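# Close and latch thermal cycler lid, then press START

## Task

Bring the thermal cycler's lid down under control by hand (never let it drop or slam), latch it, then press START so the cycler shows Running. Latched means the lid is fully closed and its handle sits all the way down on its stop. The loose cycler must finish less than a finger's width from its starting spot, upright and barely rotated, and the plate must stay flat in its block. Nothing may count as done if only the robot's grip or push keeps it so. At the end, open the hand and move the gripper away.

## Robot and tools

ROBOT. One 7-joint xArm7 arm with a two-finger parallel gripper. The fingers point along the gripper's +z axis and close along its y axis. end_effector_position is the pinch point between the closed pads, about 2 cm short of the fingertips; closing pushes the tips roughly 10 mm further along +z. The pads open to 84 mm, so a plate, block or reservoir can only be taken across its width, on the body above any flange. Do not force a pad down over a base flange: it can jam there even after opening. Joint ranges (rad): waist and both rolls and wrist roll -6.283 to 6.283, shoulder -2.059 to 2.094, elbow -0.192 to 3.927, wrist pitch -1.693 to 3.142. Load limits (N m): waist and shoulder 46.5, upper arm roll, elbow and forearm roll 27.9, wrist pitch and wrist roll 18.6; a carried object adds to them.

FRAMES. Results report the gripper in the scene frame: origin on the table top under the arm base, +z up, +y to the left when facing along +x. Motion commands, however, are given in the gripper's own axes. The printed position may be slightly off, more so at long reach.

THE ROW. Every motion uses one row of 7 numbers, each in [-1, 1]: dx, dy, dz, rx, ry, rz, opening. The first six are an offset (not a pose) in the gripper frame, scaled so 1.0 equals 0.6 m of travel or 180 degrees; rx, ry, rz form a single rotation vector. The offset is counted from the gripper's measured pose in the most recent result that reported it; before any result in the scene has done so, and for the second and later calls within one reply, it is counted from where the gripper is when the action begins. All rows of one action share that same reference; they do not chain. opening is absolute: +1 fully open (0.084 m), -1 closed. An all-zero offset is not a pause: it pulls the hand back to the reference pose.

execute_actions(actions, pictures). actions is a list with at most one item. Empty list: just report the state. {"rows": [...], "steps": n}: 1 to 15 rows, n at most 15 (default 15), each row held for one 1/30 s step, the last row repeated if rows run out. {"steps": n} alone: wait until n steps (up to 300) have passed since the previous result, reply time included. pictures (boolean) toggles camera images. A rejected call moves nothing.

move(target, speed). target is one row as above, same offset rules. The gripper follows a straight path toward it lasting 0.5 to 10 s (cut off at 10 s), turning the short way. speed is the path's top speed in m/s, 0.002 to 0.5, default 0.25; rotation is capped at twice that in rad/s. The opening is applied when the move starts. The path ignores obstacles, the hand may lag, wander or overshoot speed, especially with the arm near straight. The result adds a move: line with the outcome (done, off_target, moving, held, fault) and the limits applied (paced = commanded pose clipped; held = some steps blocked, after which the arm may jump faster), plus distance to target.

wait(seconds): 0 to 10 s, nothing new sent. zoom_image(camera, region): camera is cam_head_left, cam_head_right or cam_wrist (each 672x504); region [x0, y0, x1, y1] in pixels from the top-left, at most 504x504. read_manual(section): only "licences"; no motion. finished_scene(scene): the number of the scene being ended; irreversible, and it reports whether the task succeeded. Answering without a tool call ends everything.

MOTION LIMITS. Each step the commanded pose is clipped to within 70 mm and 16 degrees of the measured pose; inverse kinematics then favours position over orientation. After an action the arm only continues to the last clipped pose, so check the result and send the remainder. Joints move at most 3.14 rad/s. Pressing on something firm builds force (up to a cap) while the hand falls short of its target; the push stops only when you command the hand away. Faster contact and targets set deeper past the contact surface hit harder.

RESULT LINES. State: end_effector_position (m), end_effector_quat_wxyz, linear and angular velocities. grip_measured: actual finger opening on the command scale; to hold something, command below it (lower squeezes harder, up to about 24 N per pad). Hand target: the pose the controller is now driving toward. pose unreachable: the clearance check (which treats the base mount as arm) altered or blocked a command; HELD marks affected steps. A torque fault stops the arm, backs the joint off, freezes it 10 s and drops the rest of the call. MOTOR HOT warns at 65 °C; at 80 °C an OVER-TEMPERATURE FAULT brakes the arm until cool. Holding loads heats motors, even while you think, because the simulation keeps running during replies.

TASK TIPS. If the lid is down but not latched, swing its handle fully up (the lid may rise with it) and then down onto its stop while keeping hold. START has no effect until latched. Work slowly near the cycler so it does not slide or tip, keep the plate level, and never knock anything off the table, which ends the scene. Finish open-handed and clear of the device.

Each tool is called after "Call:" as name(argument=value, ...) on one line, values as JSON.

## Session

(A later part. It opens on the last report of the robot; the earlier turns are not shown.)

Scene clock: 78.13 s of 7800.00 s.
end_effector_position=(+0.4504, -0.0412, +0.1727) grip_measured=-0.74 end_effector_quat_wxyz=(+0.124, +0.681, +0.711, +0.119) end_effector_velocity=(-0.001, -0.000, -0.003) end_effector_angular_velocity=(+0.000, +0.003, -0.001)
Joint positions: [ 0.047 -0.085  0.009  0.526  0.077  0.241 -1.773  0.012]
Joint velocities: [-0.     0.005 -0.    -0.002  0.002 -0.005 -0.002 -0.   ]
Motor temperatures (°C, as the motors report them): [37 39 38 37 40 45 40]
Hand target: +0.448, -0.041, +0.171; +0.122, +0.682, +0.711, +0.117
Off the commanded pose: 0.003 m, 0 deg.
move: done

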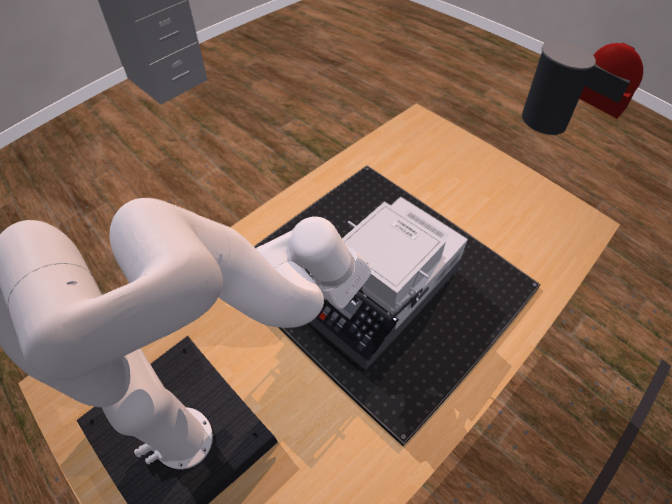

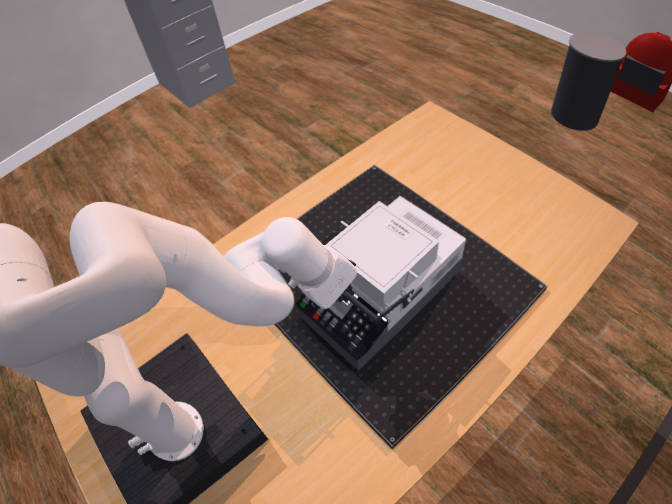

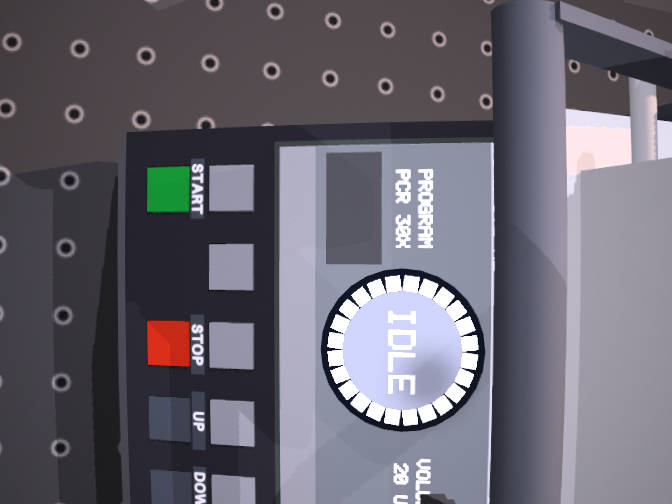

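Call:
move(target=[0,-0.004,0,0,0,0,-0.5], speed=0.03)

Call:
move(target=[0,0,-0.06,0,0,0,-0.5], speed=0.1)

Call:
move(target=[0.142,-0.126,0.07,0,0,0,-1], speed=0.15)

Scene clock: 83.10 s of 7800.00 s.
end_effector_position=(+0.4481, -0.0413, +0.1720) grip_measured=-0.52 end_effector_quat_wxyz=(+0.124, +0.681, +0.711, +0.119) end_effector_velocity=(-0.000, -0.000, -0.001) end_effector_angular_velocity=(+0.001, +0.000, -0.001)
Joint positions: [ 0.048 -0.09   0.008  0.518  0.078  0.237 -1.775  0.021]
Joint velocities: [-0.     0.001  0.    -0.001  0.002 -0.002 -0.     0.   ]
Motor temperatures (°C, as the motors report them): [37 39 38 36 40 45 40]
Hand target: +0.448, -0.041, +0.172; +0.124, +0.681, +0.711, +0.119
Off the commanded pose: 0.000 m, 0 deg.
After step 100, 0.83 s passed at rest.
move: done

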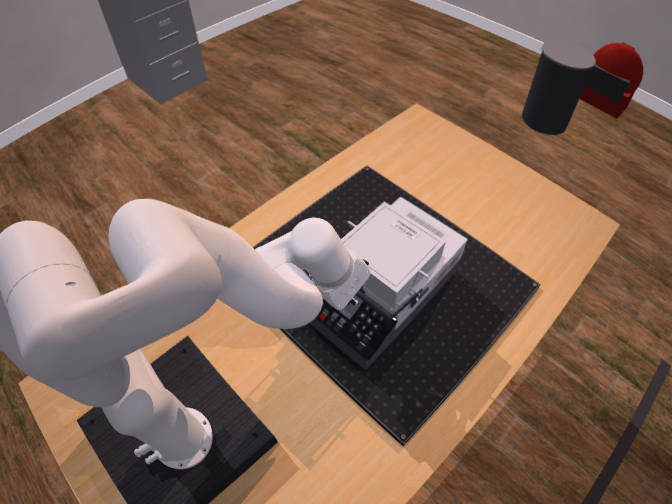

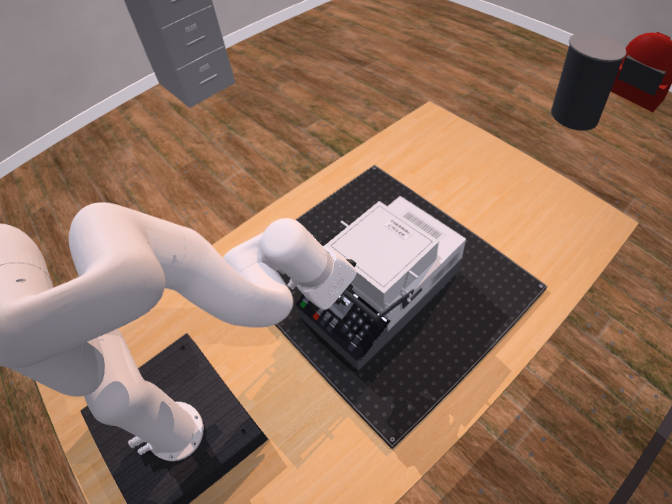

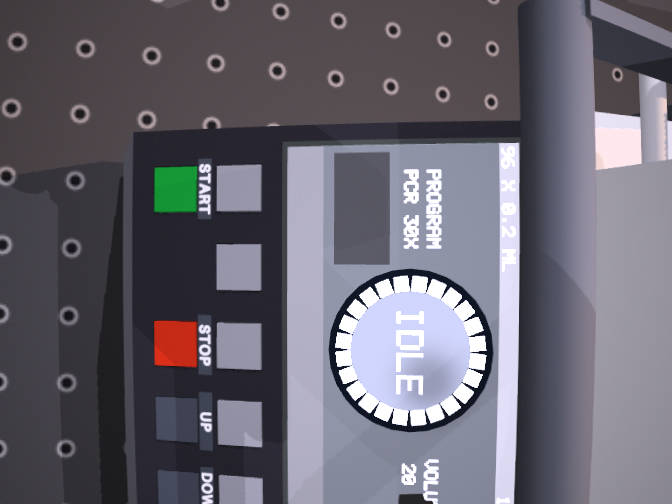

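Scene clock: 83.93 s of 7800.00 s.
end_effector_position=(+0.4359, -0.0412, +0.2056) grip_measured=-0.52 end_effector_quat_wxyz=(+0.124, +0.681, +0.711, +0.119) end_effector_velocity=(-0.000, +0.000, +0.002) end_effector_angular_velocity=(+0.000, -0.000, +0.000)
Joint positions: [ 0.041 -0.222  0.009  0.505  0.063  0.357 -1.763  0.021]
Joint velocities: [-0.001 -0.006  0.001  0.001 -0.     0.007  0.001  0.   ]
Motor temperatures (°C, as the motors report them): [37 39 38 36 40 45 40]
Hand target: +0.436, -0.041, +0.206; +0.124, +0.681, +0.711, +0.119
Off the commanded pose: 0.000 m, 0 deg.
move: done

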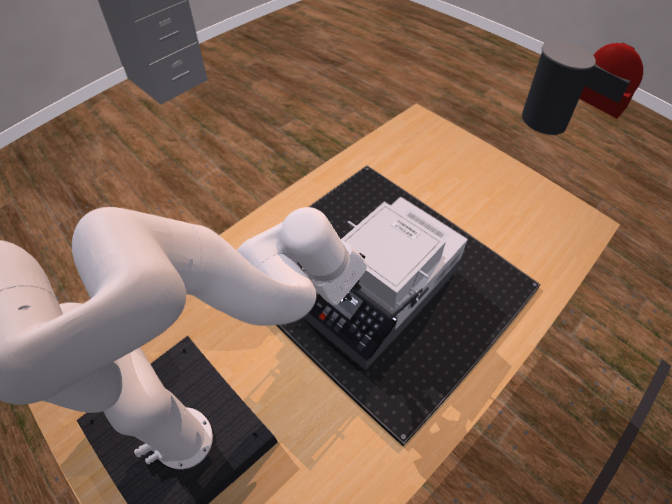

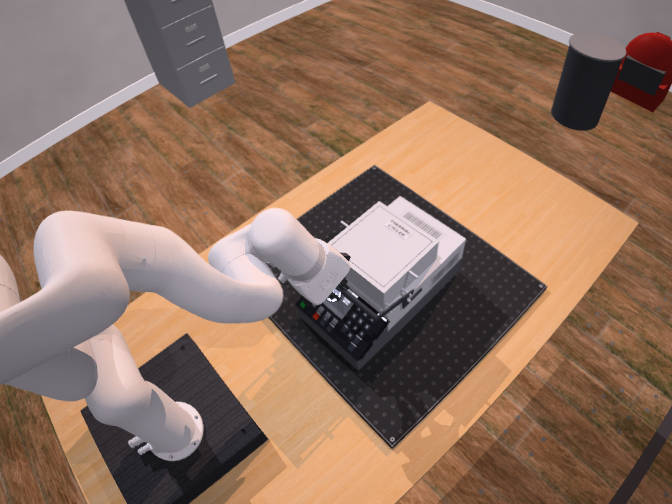

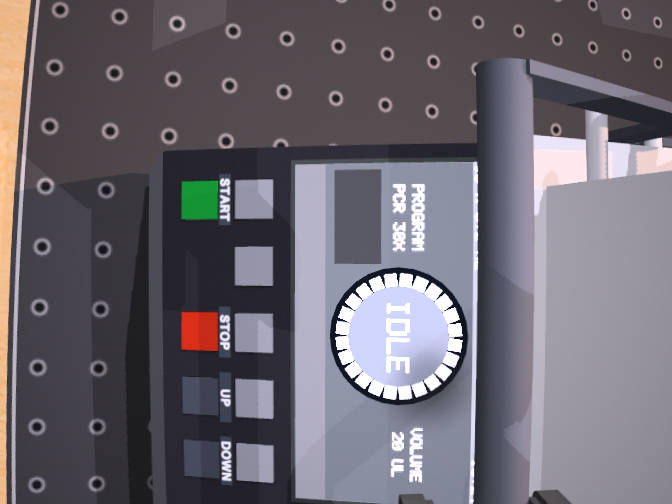

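Scene clock: 94.47 s of 7800.00 s.
end_effector_position=(+0.4437, -0.0138, +0.2125) grip_measured=-0.73 end_effector_quat_wxyz=(+0.154, +0.681, +0.701, +0.148) end_effector_velocity=(+0.000, +0.000, +0.000) end_effector_angular_velocity=(-0.001, -0.002, +0.001)
Joint positions: [ 0.051 -0.241  0.072  0.459  0.037  0.244 -1.654  0.012]
Joint velocities: [ 0.    -0.001  0.    -0.    -0.001 -0.001 -0.    -0.   ]
Motor temperatures (°C, as the motors report them): [37 39 39 40 40 47 40]
Hand target: +0.450, -0.014, +0.219; +0.162, +0.679, +0.699, +0.155
Off the commanded pose: 0.114 m, 5 deg.
TORQUE FAULT: the external load on joint 4 (elbow) reached its load limit, and the arm stopped for 10 seconds. The arm's remaining commands of this call were not run. Joint 4 (elbow) moved back by up to 3 degrees. The gripper holds there, with its grip as last carried out, and the arm accepts commands again: back off and push less far. The arm stops again, at the same cost, whenever a joint's load reaches its limit.
move: fault

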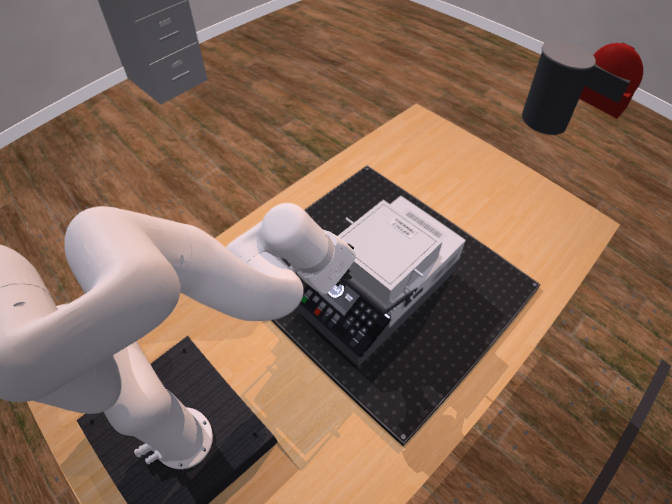

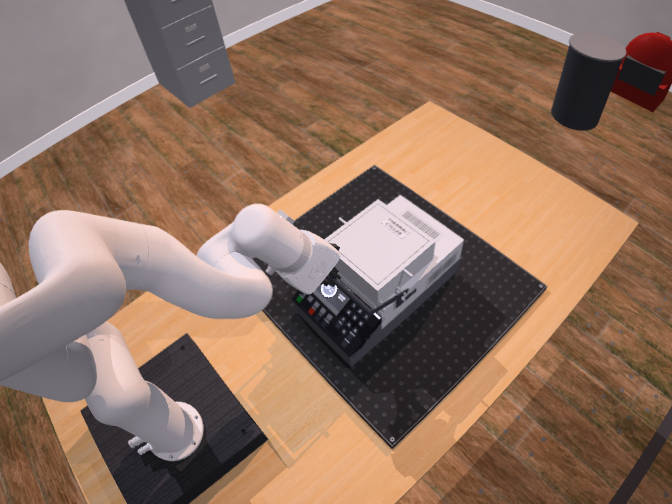

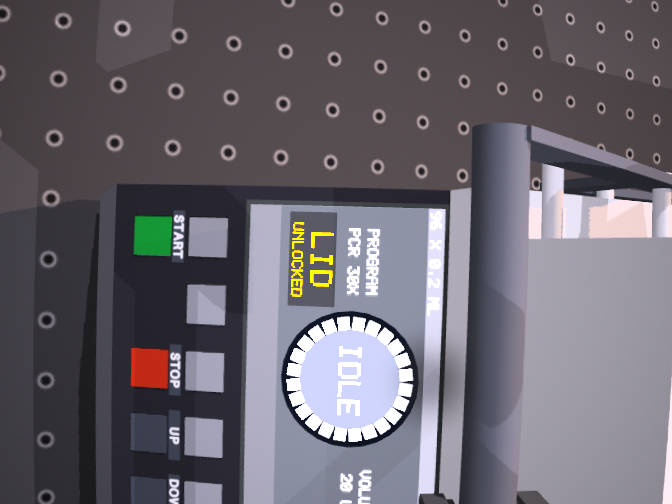

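Call:
move(target=[0,-0.017,0.042,0.02,0,0,-1], speed=0.03)

Call:
zoom_image(camera="cam_head_left", region=[290, 180, 490, 380])

Scene clock: 98.33 s of 7800.00 s.
end_effector_position=(+0.4453, -0.0159, +0.1860) grip_measured=-0.74 end_effector_quat_wxyz=(+0.133, +0.686, +0.704, +0.126) end_effector_velocity=(-0.000, +0.002, -0.003) end_effector_angular_velocity=(-0.000, +0.002, +0.005)
Joint positions: [ 0.036 -0.148  0.079  0.492  0.01   0.245 -1.633  0.012]
Joint velocities: [ 0.003  0.008  0.002 -0.001 -0.003 -0.007  0.003  0.   ]
Motor temperatures (°C, as the motors report them): [37 39 39 41 40 48 40]
Hand target: +0.445, -0.014, +0.185; +0.133, +0.685, +0.705, +0.126
Off the commanded pose: 0.002 m, 0 deg.
move: done

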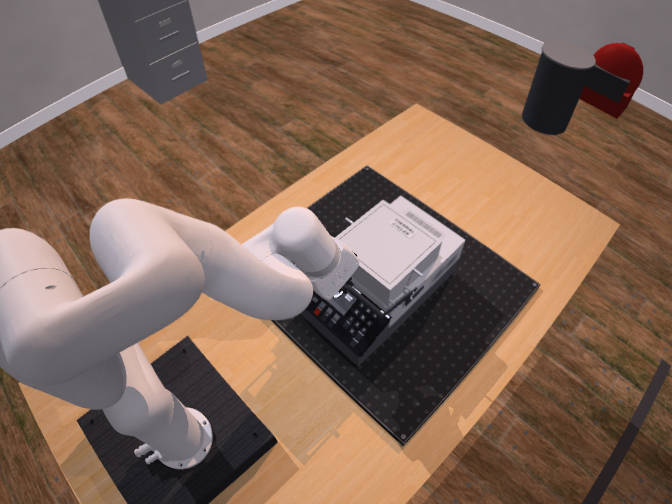

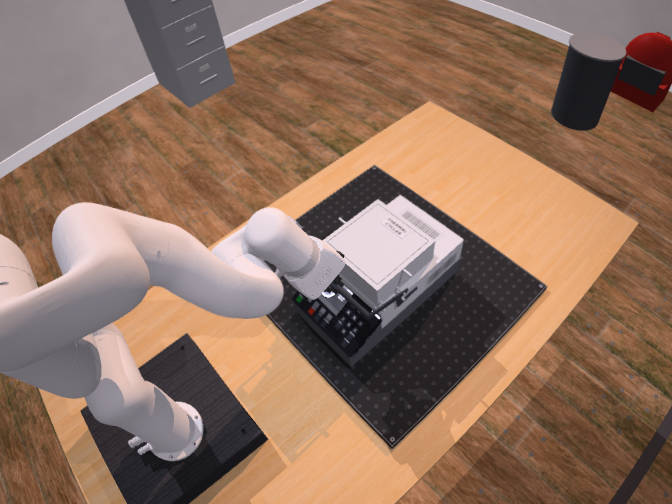

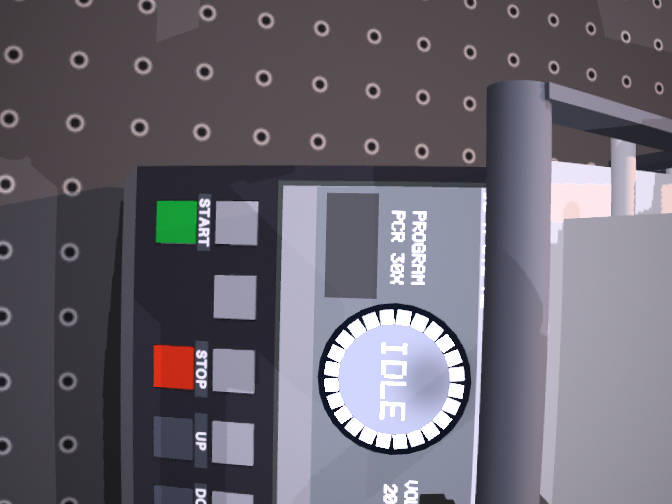

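Region (290, 180, 490, 380) of cam_head_left's 672x504 image, scaled by 2.520, with more detail than that image has.

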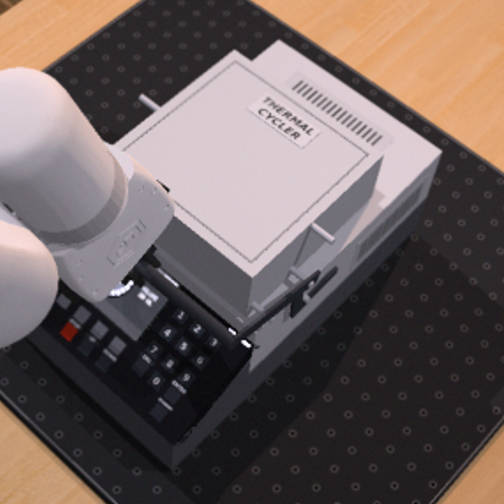

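Call:
move(target=[-0.025,0,0,0,0,-0.014,-1], speed=0.01)

Call:
zoom_image(camera="cam_head_left", region=[290, 180, 490, 380])

Scene clock: 102.70 s of 7800.00 s.
end_effector_position=(+0.4459, -0.0309, +0.1865) grip_measured=-0.73 end_effector_quat_wxyz=(+0.136, +0.671, +0.718, +0.123) end_effector_velocity=(-0.000, -0.000, -0.000) end_effector_angular_velocity=(-0.000, +0.002, +0.004)
Joint positions: [ 0.04  -0.146  0.04   0.497  0.042  0.247 -1.742  0.012]
Joint velocities: [ 0.002  0.    -0.002 -0.     0.003  0.002 -0.007  0.   ]
Motor temperatures (°C, as the motors report them): [38 39 39 40 40 48 40]
Hand target: +0.446, -0.031, +0.186; +0.136, +0.671, +0.719, +0.123
Off the commanded pose: 0.000 m, 0 deg.
move: done

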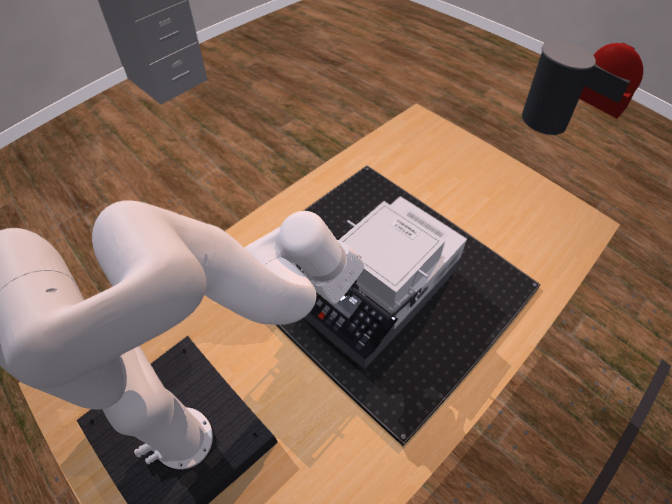

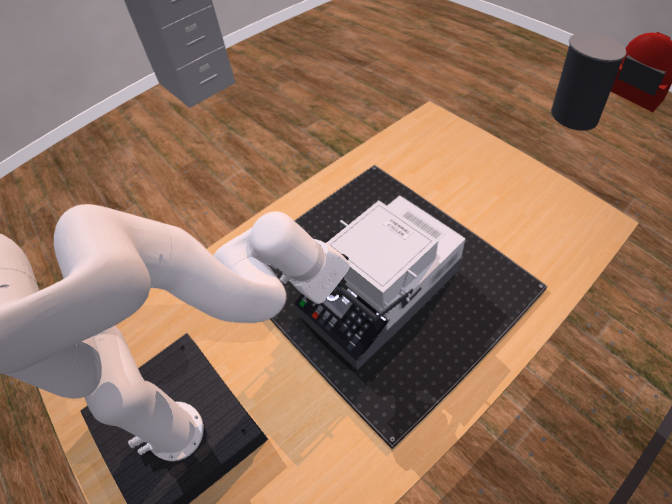

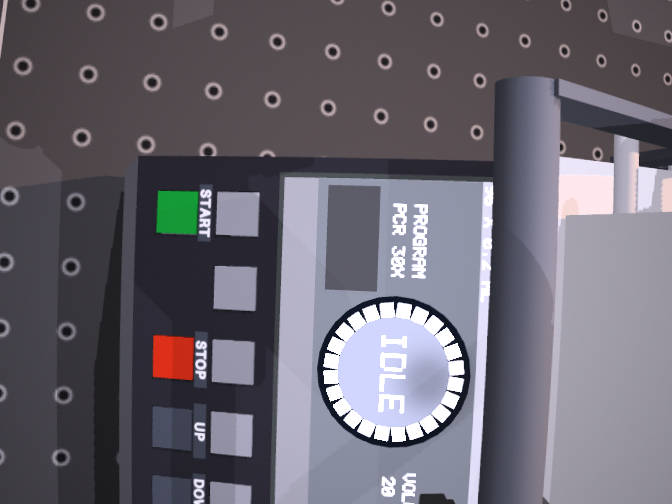

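Region (290, 180, 490, 380) of cam_head_left's 672x504 image, scaled by 2.520, with more detail than that image has.

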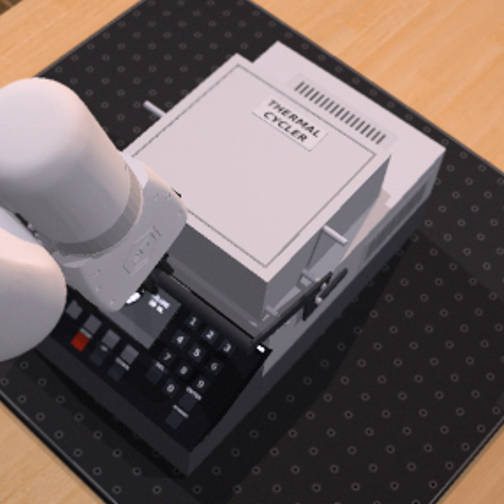

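Call:
move(target=[0,-0.005,0.014,0,0,0,-1], speed=0.02)

Call:
move(target=[0,-0.003,0,0,0,0,-0.4])

Call:
move(target=[0,0,-0.07,0,0,0,-0.4], speed=0.1)

Scene clock: 104.47 s of 7800.00 s.
end_effector_position=(+0.4473, -0.0332, +0.1792) grip_measured=-0.73 end_effector_quat_wxyz=(+0.138, +0.672, +0.717, +0.124) end_effector_velocity=(-0.000, +0.001, -0.003) end_effector_angular_velocity=(+0.001, +0.002, +0.002)
Joint positions: [ 0.039 -0.12   0.036  0.493  0.043  0.214 -1.743  0.012]
Joint velocities: [ 0.004  0.007 -0.001 -0.001  0.    -0.007  0.001  0.   ]
Motor temperatures (°C, as the motors report them): [38 39 39 40 40 48 40]
Hand target: +0.446, -0.031, +0.178; +0.136, +0.671, +0.718, +0.123
Off the commanded pose: 0.003 m, 0 deg.
move: done

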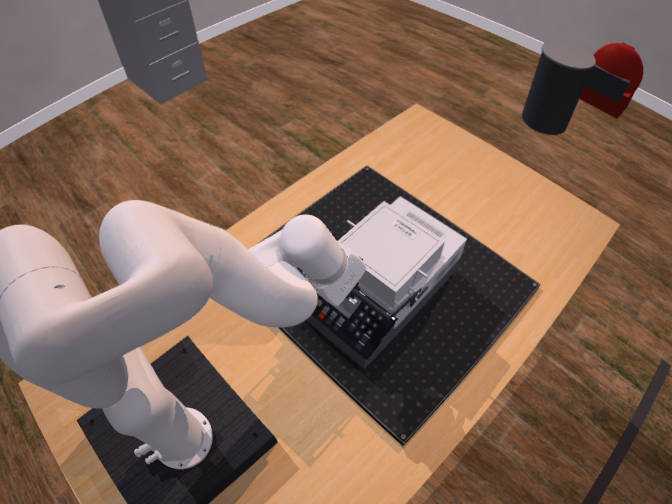

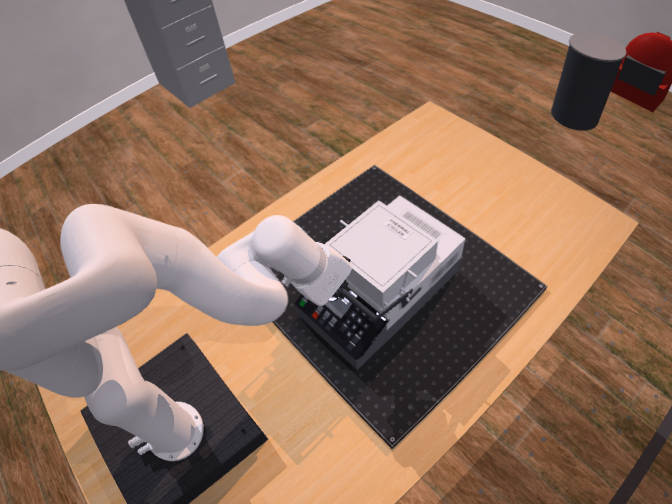

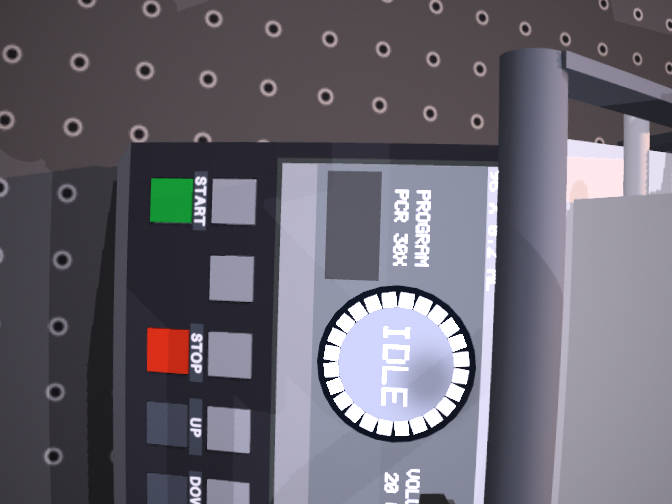

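Scene clock: 105.17 s of 7800.00 s.
end_effector_position=(+0.4456, -0.0334, +0.1785) grip_measured=-0.42 end_effector_quat_wxyz=(+0.138, +0.672, +0.717, +0.124) end_effector_velocity=(-0.000, +0.001, -0.000) end_effector_angular_velocity=(+0.000, -0.000, +0.001)
Joint positions: [ 0.04  -0.123  0.034  0.487  0.043  0.211 -1.745  0.026]
Joint velocities: [ 0.001 -0.001  0.001 -0.002  0.001 -0.001 -0.     0.   ]
Motor temperatures (°C, as the motors report them): [38 39 39 40 40 48 40]
Hand target: +0.446, -0.033, +0.179; +0.138, +0.672, +0.717, +0.124
Off the commanded pose: 0.000 m, 0 deg.
move: done

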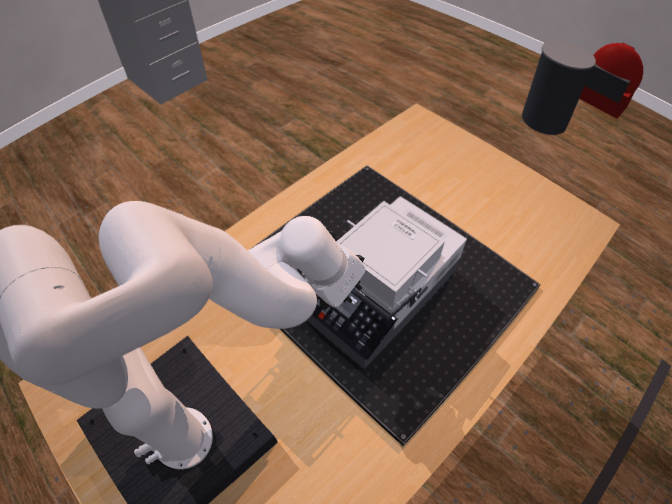

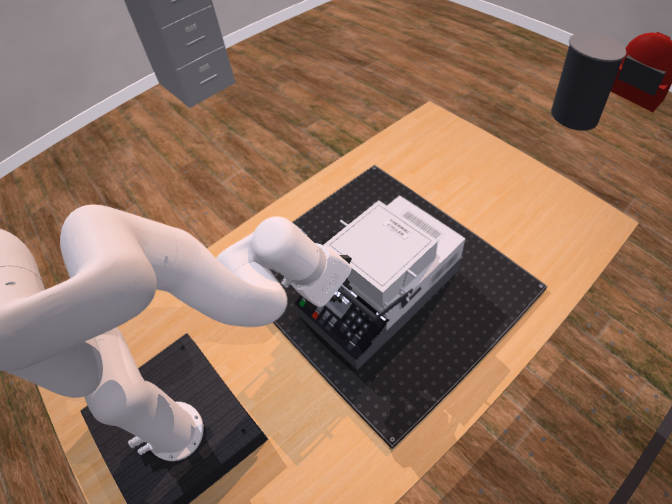

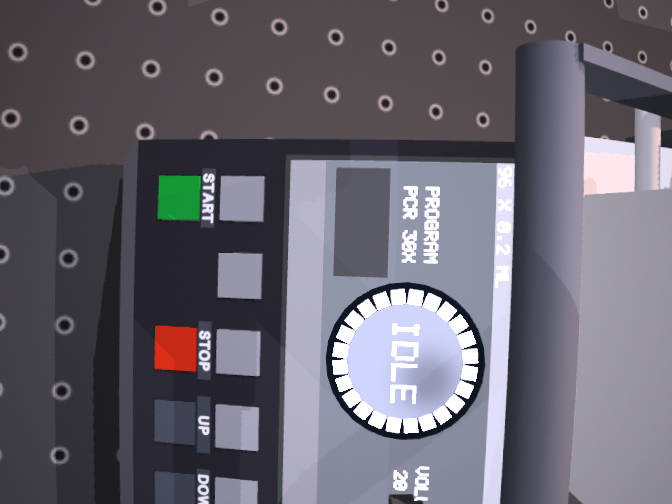

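Scene clock: 106.03 s of 7800.00 s.
end_effector_position=(+0.4303, -0.0329, +0.2174) grip_measured=-0.42 end_effector_quat_wxyz=(+0.138, +0.672, +0.717, +0.124) end_effector_velocity=(+0.000, -0.000, +0.003) end_effector_angular_velocity=(-0.000, -0.003, -0.000)
Joint positions: [ 0.04  -0.283  0.032  0.472  0.043  0.356 -1.744  0.026]
Joint velocities: [ 0.    -0.006 -0.001  0.001 -0.     0.005  0.     0.   ]
Motor temperatures (°C, as the motors report them): [38 39 39 40 40 48 40]
Hand target: +0.430, -0.033, +0.218; +0.138, +0.672, +0.717, +0.124
Off the commanded pose: 0.000 m, 0 deg.
move: done

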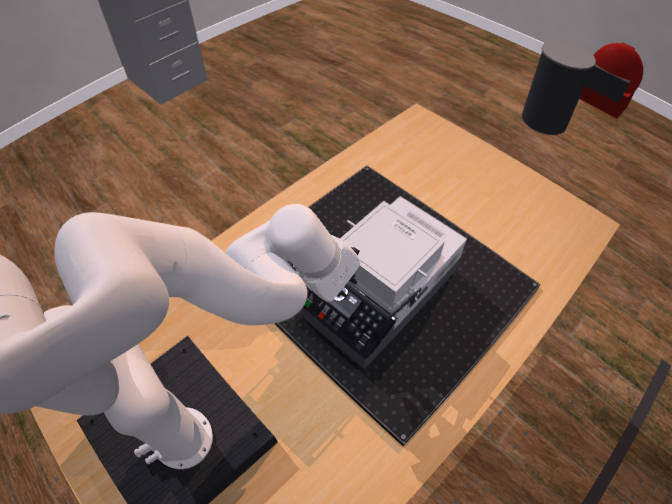

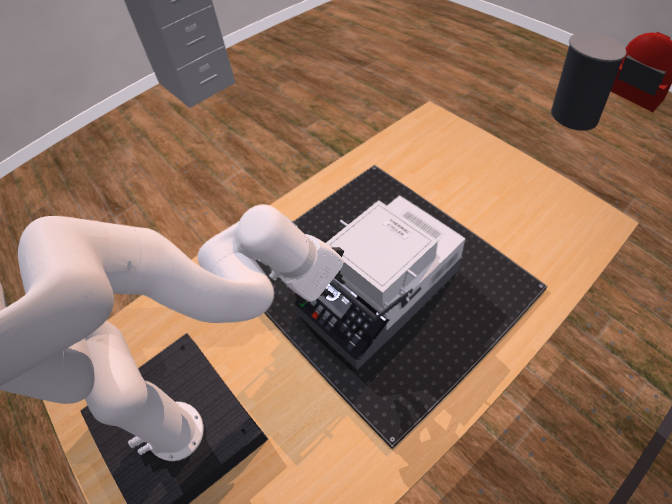

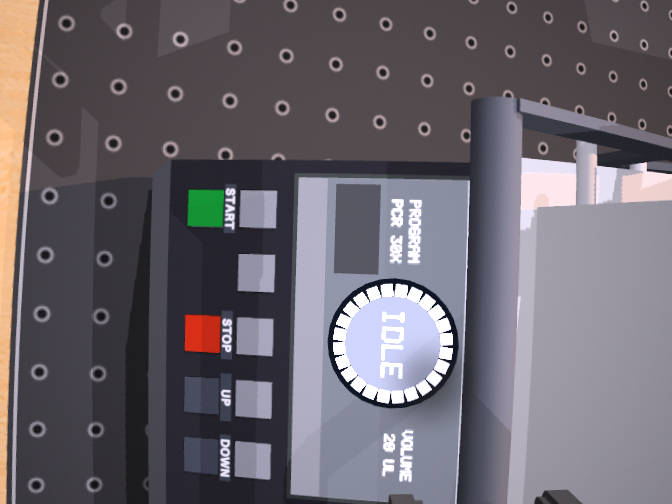

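Call:
move(target=[0,-0.05,-0.02,0,0,0,-1], speed=0.1)

Call:
move(target=[0.138,-0.078,0.13,0,0,0,-1], speed=0.12)

Call:
zoom_image(camera="cam_head_right", region=[240, 240, 400, 360])

Scene clock: 109.57 s of 7800.00 s.
end_effector_position=(+0.3983, -0.0348, +0.2178) grip_measured=-1.00 end_effector_quat_wxyz=(+0.138, +0.672, +0.717, +0.124) end_effector_velocity=(-0.002, -0.000, -0.000) end_effector_angular_velocity=(+0.000, +0.002, +0.000)
Joint positions: [ 0.041 -0.404  0.02   0.37   0.05   0.375 -1.762  0.   ]
Joint velocities: [-0.    -0.007 -0.001 -0.006  0.     0.003 -0.001  0.   ]
Motor temperatures (°C, as the motors report them): [37 38 39 39 40 48 40]
Hand target: +0.398, -0.035, +0.218; +0.138, +0.672, +0.717, +0.124
Off the commanded pose: 0.000 m, 0 deg.
move: done

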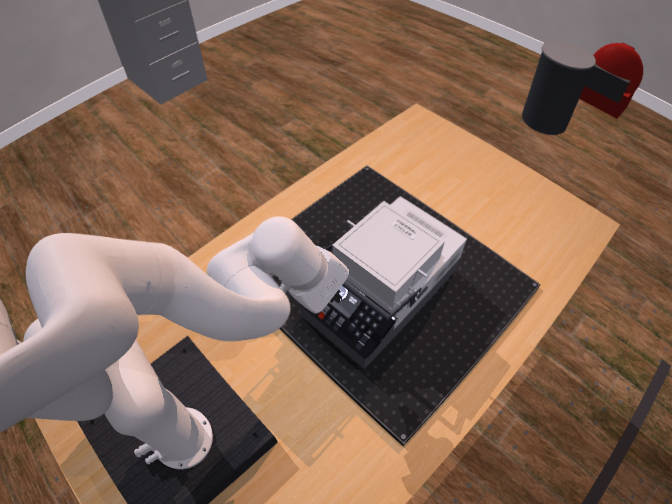

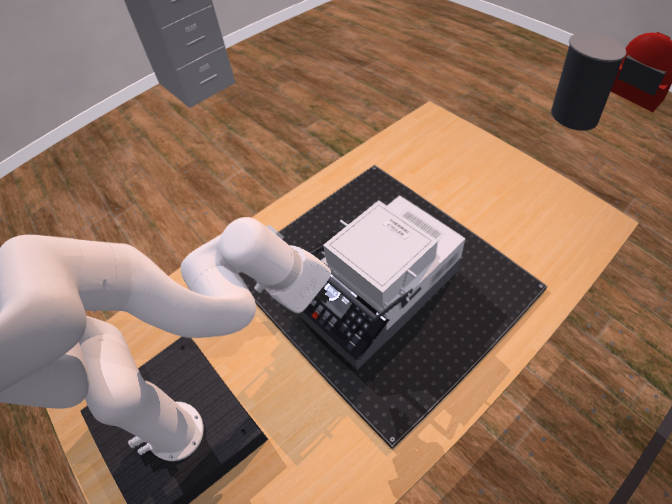

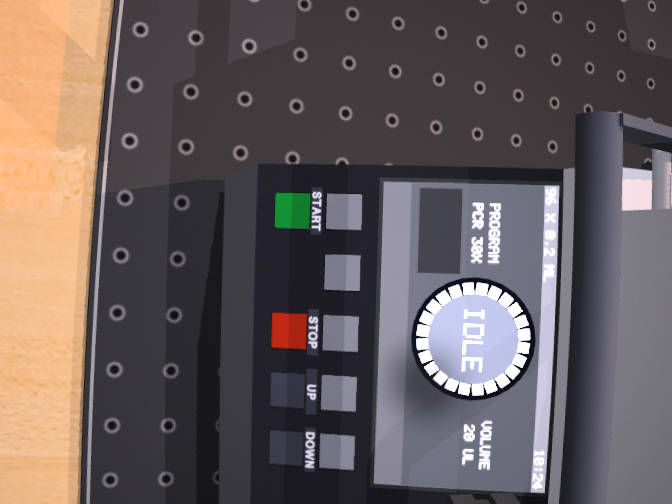

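Scene clock: 111.17 s of 7800.00 s.
end_effector_position=(+0.3783, +0.0442, +0.1258) grip_measured=-1.00 end_effector_quat_wxyz=(+0.135, +0.672, +0.717, +0.126) end_effector_velocity=(+0.000, +0.001, -0.001) end_effector_angular_velocity=(-0.028, -0.010, -0.012)
Joint positions: [-0.223 -0.141  0.48   0.255 -0.205 -0.013 -1.31   0.   ]
Joint velocities: [-0.241 -0.012  0.235  0.003 -0.132 -0.009  0.138  0.   ]
Motor temperatures (°C, as the motors report them): [37 38 39 39 40 48 40]
Hand target: +0.378, +0.044, +0.126; +0.136, +0.672, +0.717, +0.125
Off the commanded pose: 0.000 m, 0 deg.
move: done

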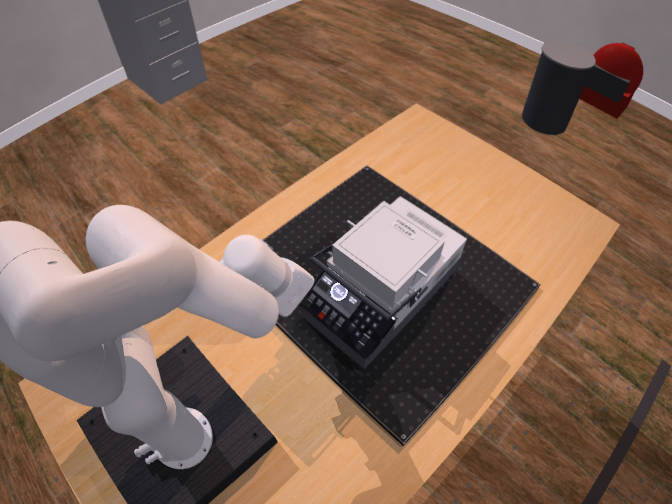

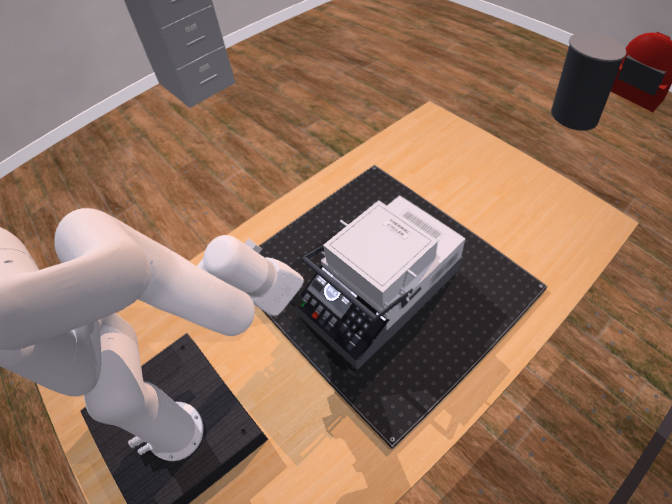

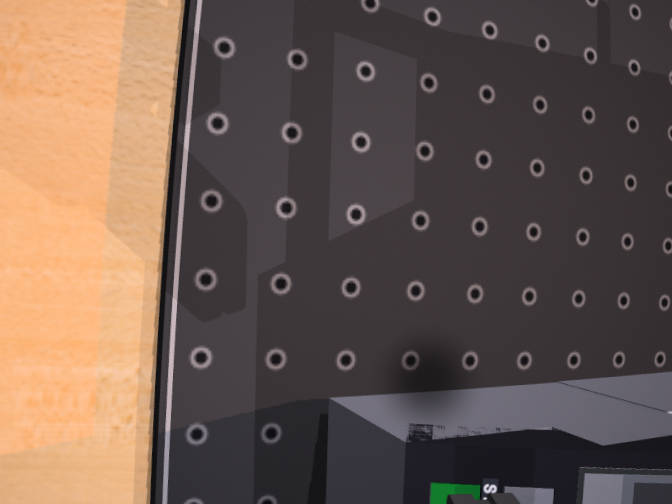

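Region (240, 240, 400, 360) of cam_head_right's 672x504 image, scaled by 3.150, with more detail than that image has; it fills the top 378 rows of this view, and the rest is white.

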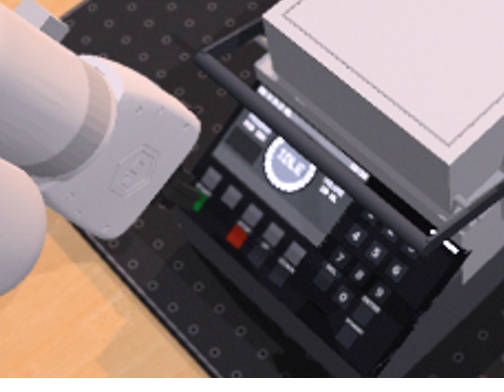

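Call:
move(target=[-0.006,-0.008,0.032,0,0,0,-1], speed=0.015)

Call:
zoom_image(camera="cam_head_right", region=[240, 240, 400, 360])

Scene clock: 114.10 s of 7800.00 s.
end_effector_position=(+0.3808, +0.0402, +0.1073) grip_measured=-1.00 end_effector_quat_wxyz=(+0.122, +0.672, +0.719, +0.127) end_effector_velocity=(-0.000, +0.000, -0.002) end_effector_angular_velocity=(-0.008, +0.000, +0.001)
Joint positions: [-0.673 -0.049  0.85   0.283 -0.395 -0.069 -1.201  0.   ]
Joint velocities: [-0.295 -0.003  0.288  0.005 -0.058 -0.006  0.051  0.   ]
Motor temperatures (°C, as the motors report them): [37 38 39 39 40 47 40]
Hand target: +0.381, +0.040, +0.107; +0.123, +0.672, +0.719, +0.127
Off the commanded pose: 0.001 m, 1 deg.
move: done

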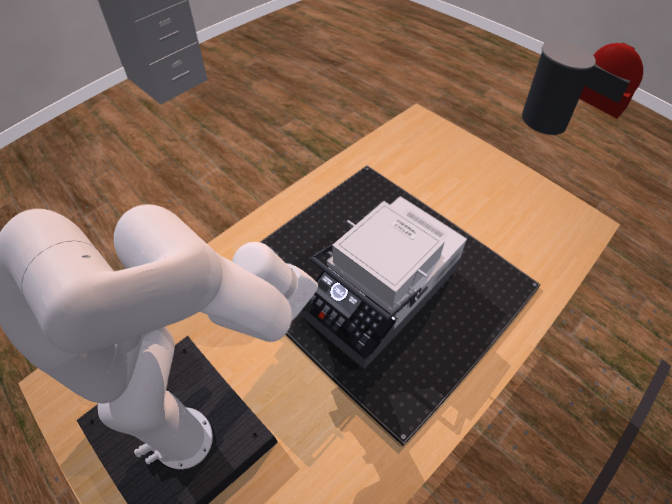

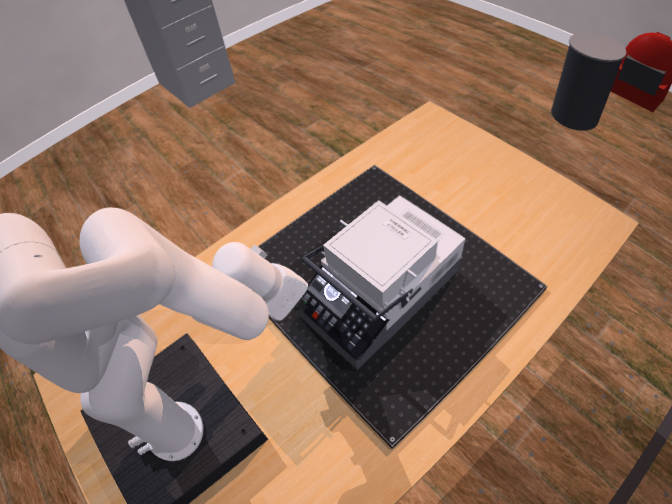

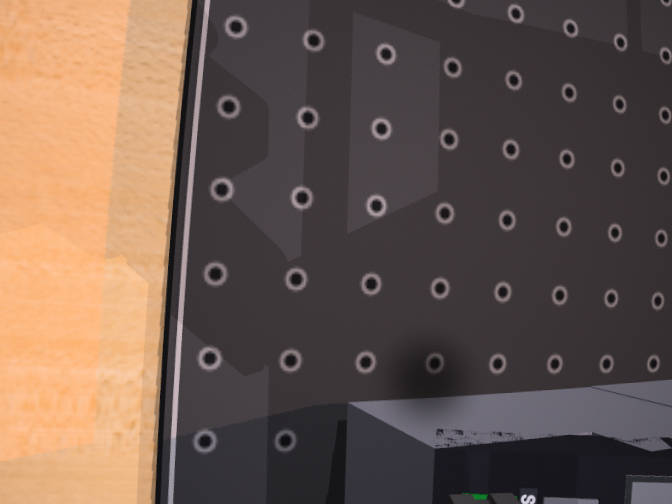

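Region (240, 240, 400, 360) of cam_head_right's 672x504 image, scaled by 3.150, with more detail than that image has; it fills the top 378 rows of this view, and the rest is white.

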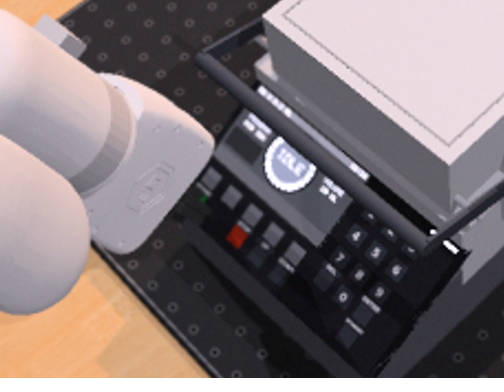

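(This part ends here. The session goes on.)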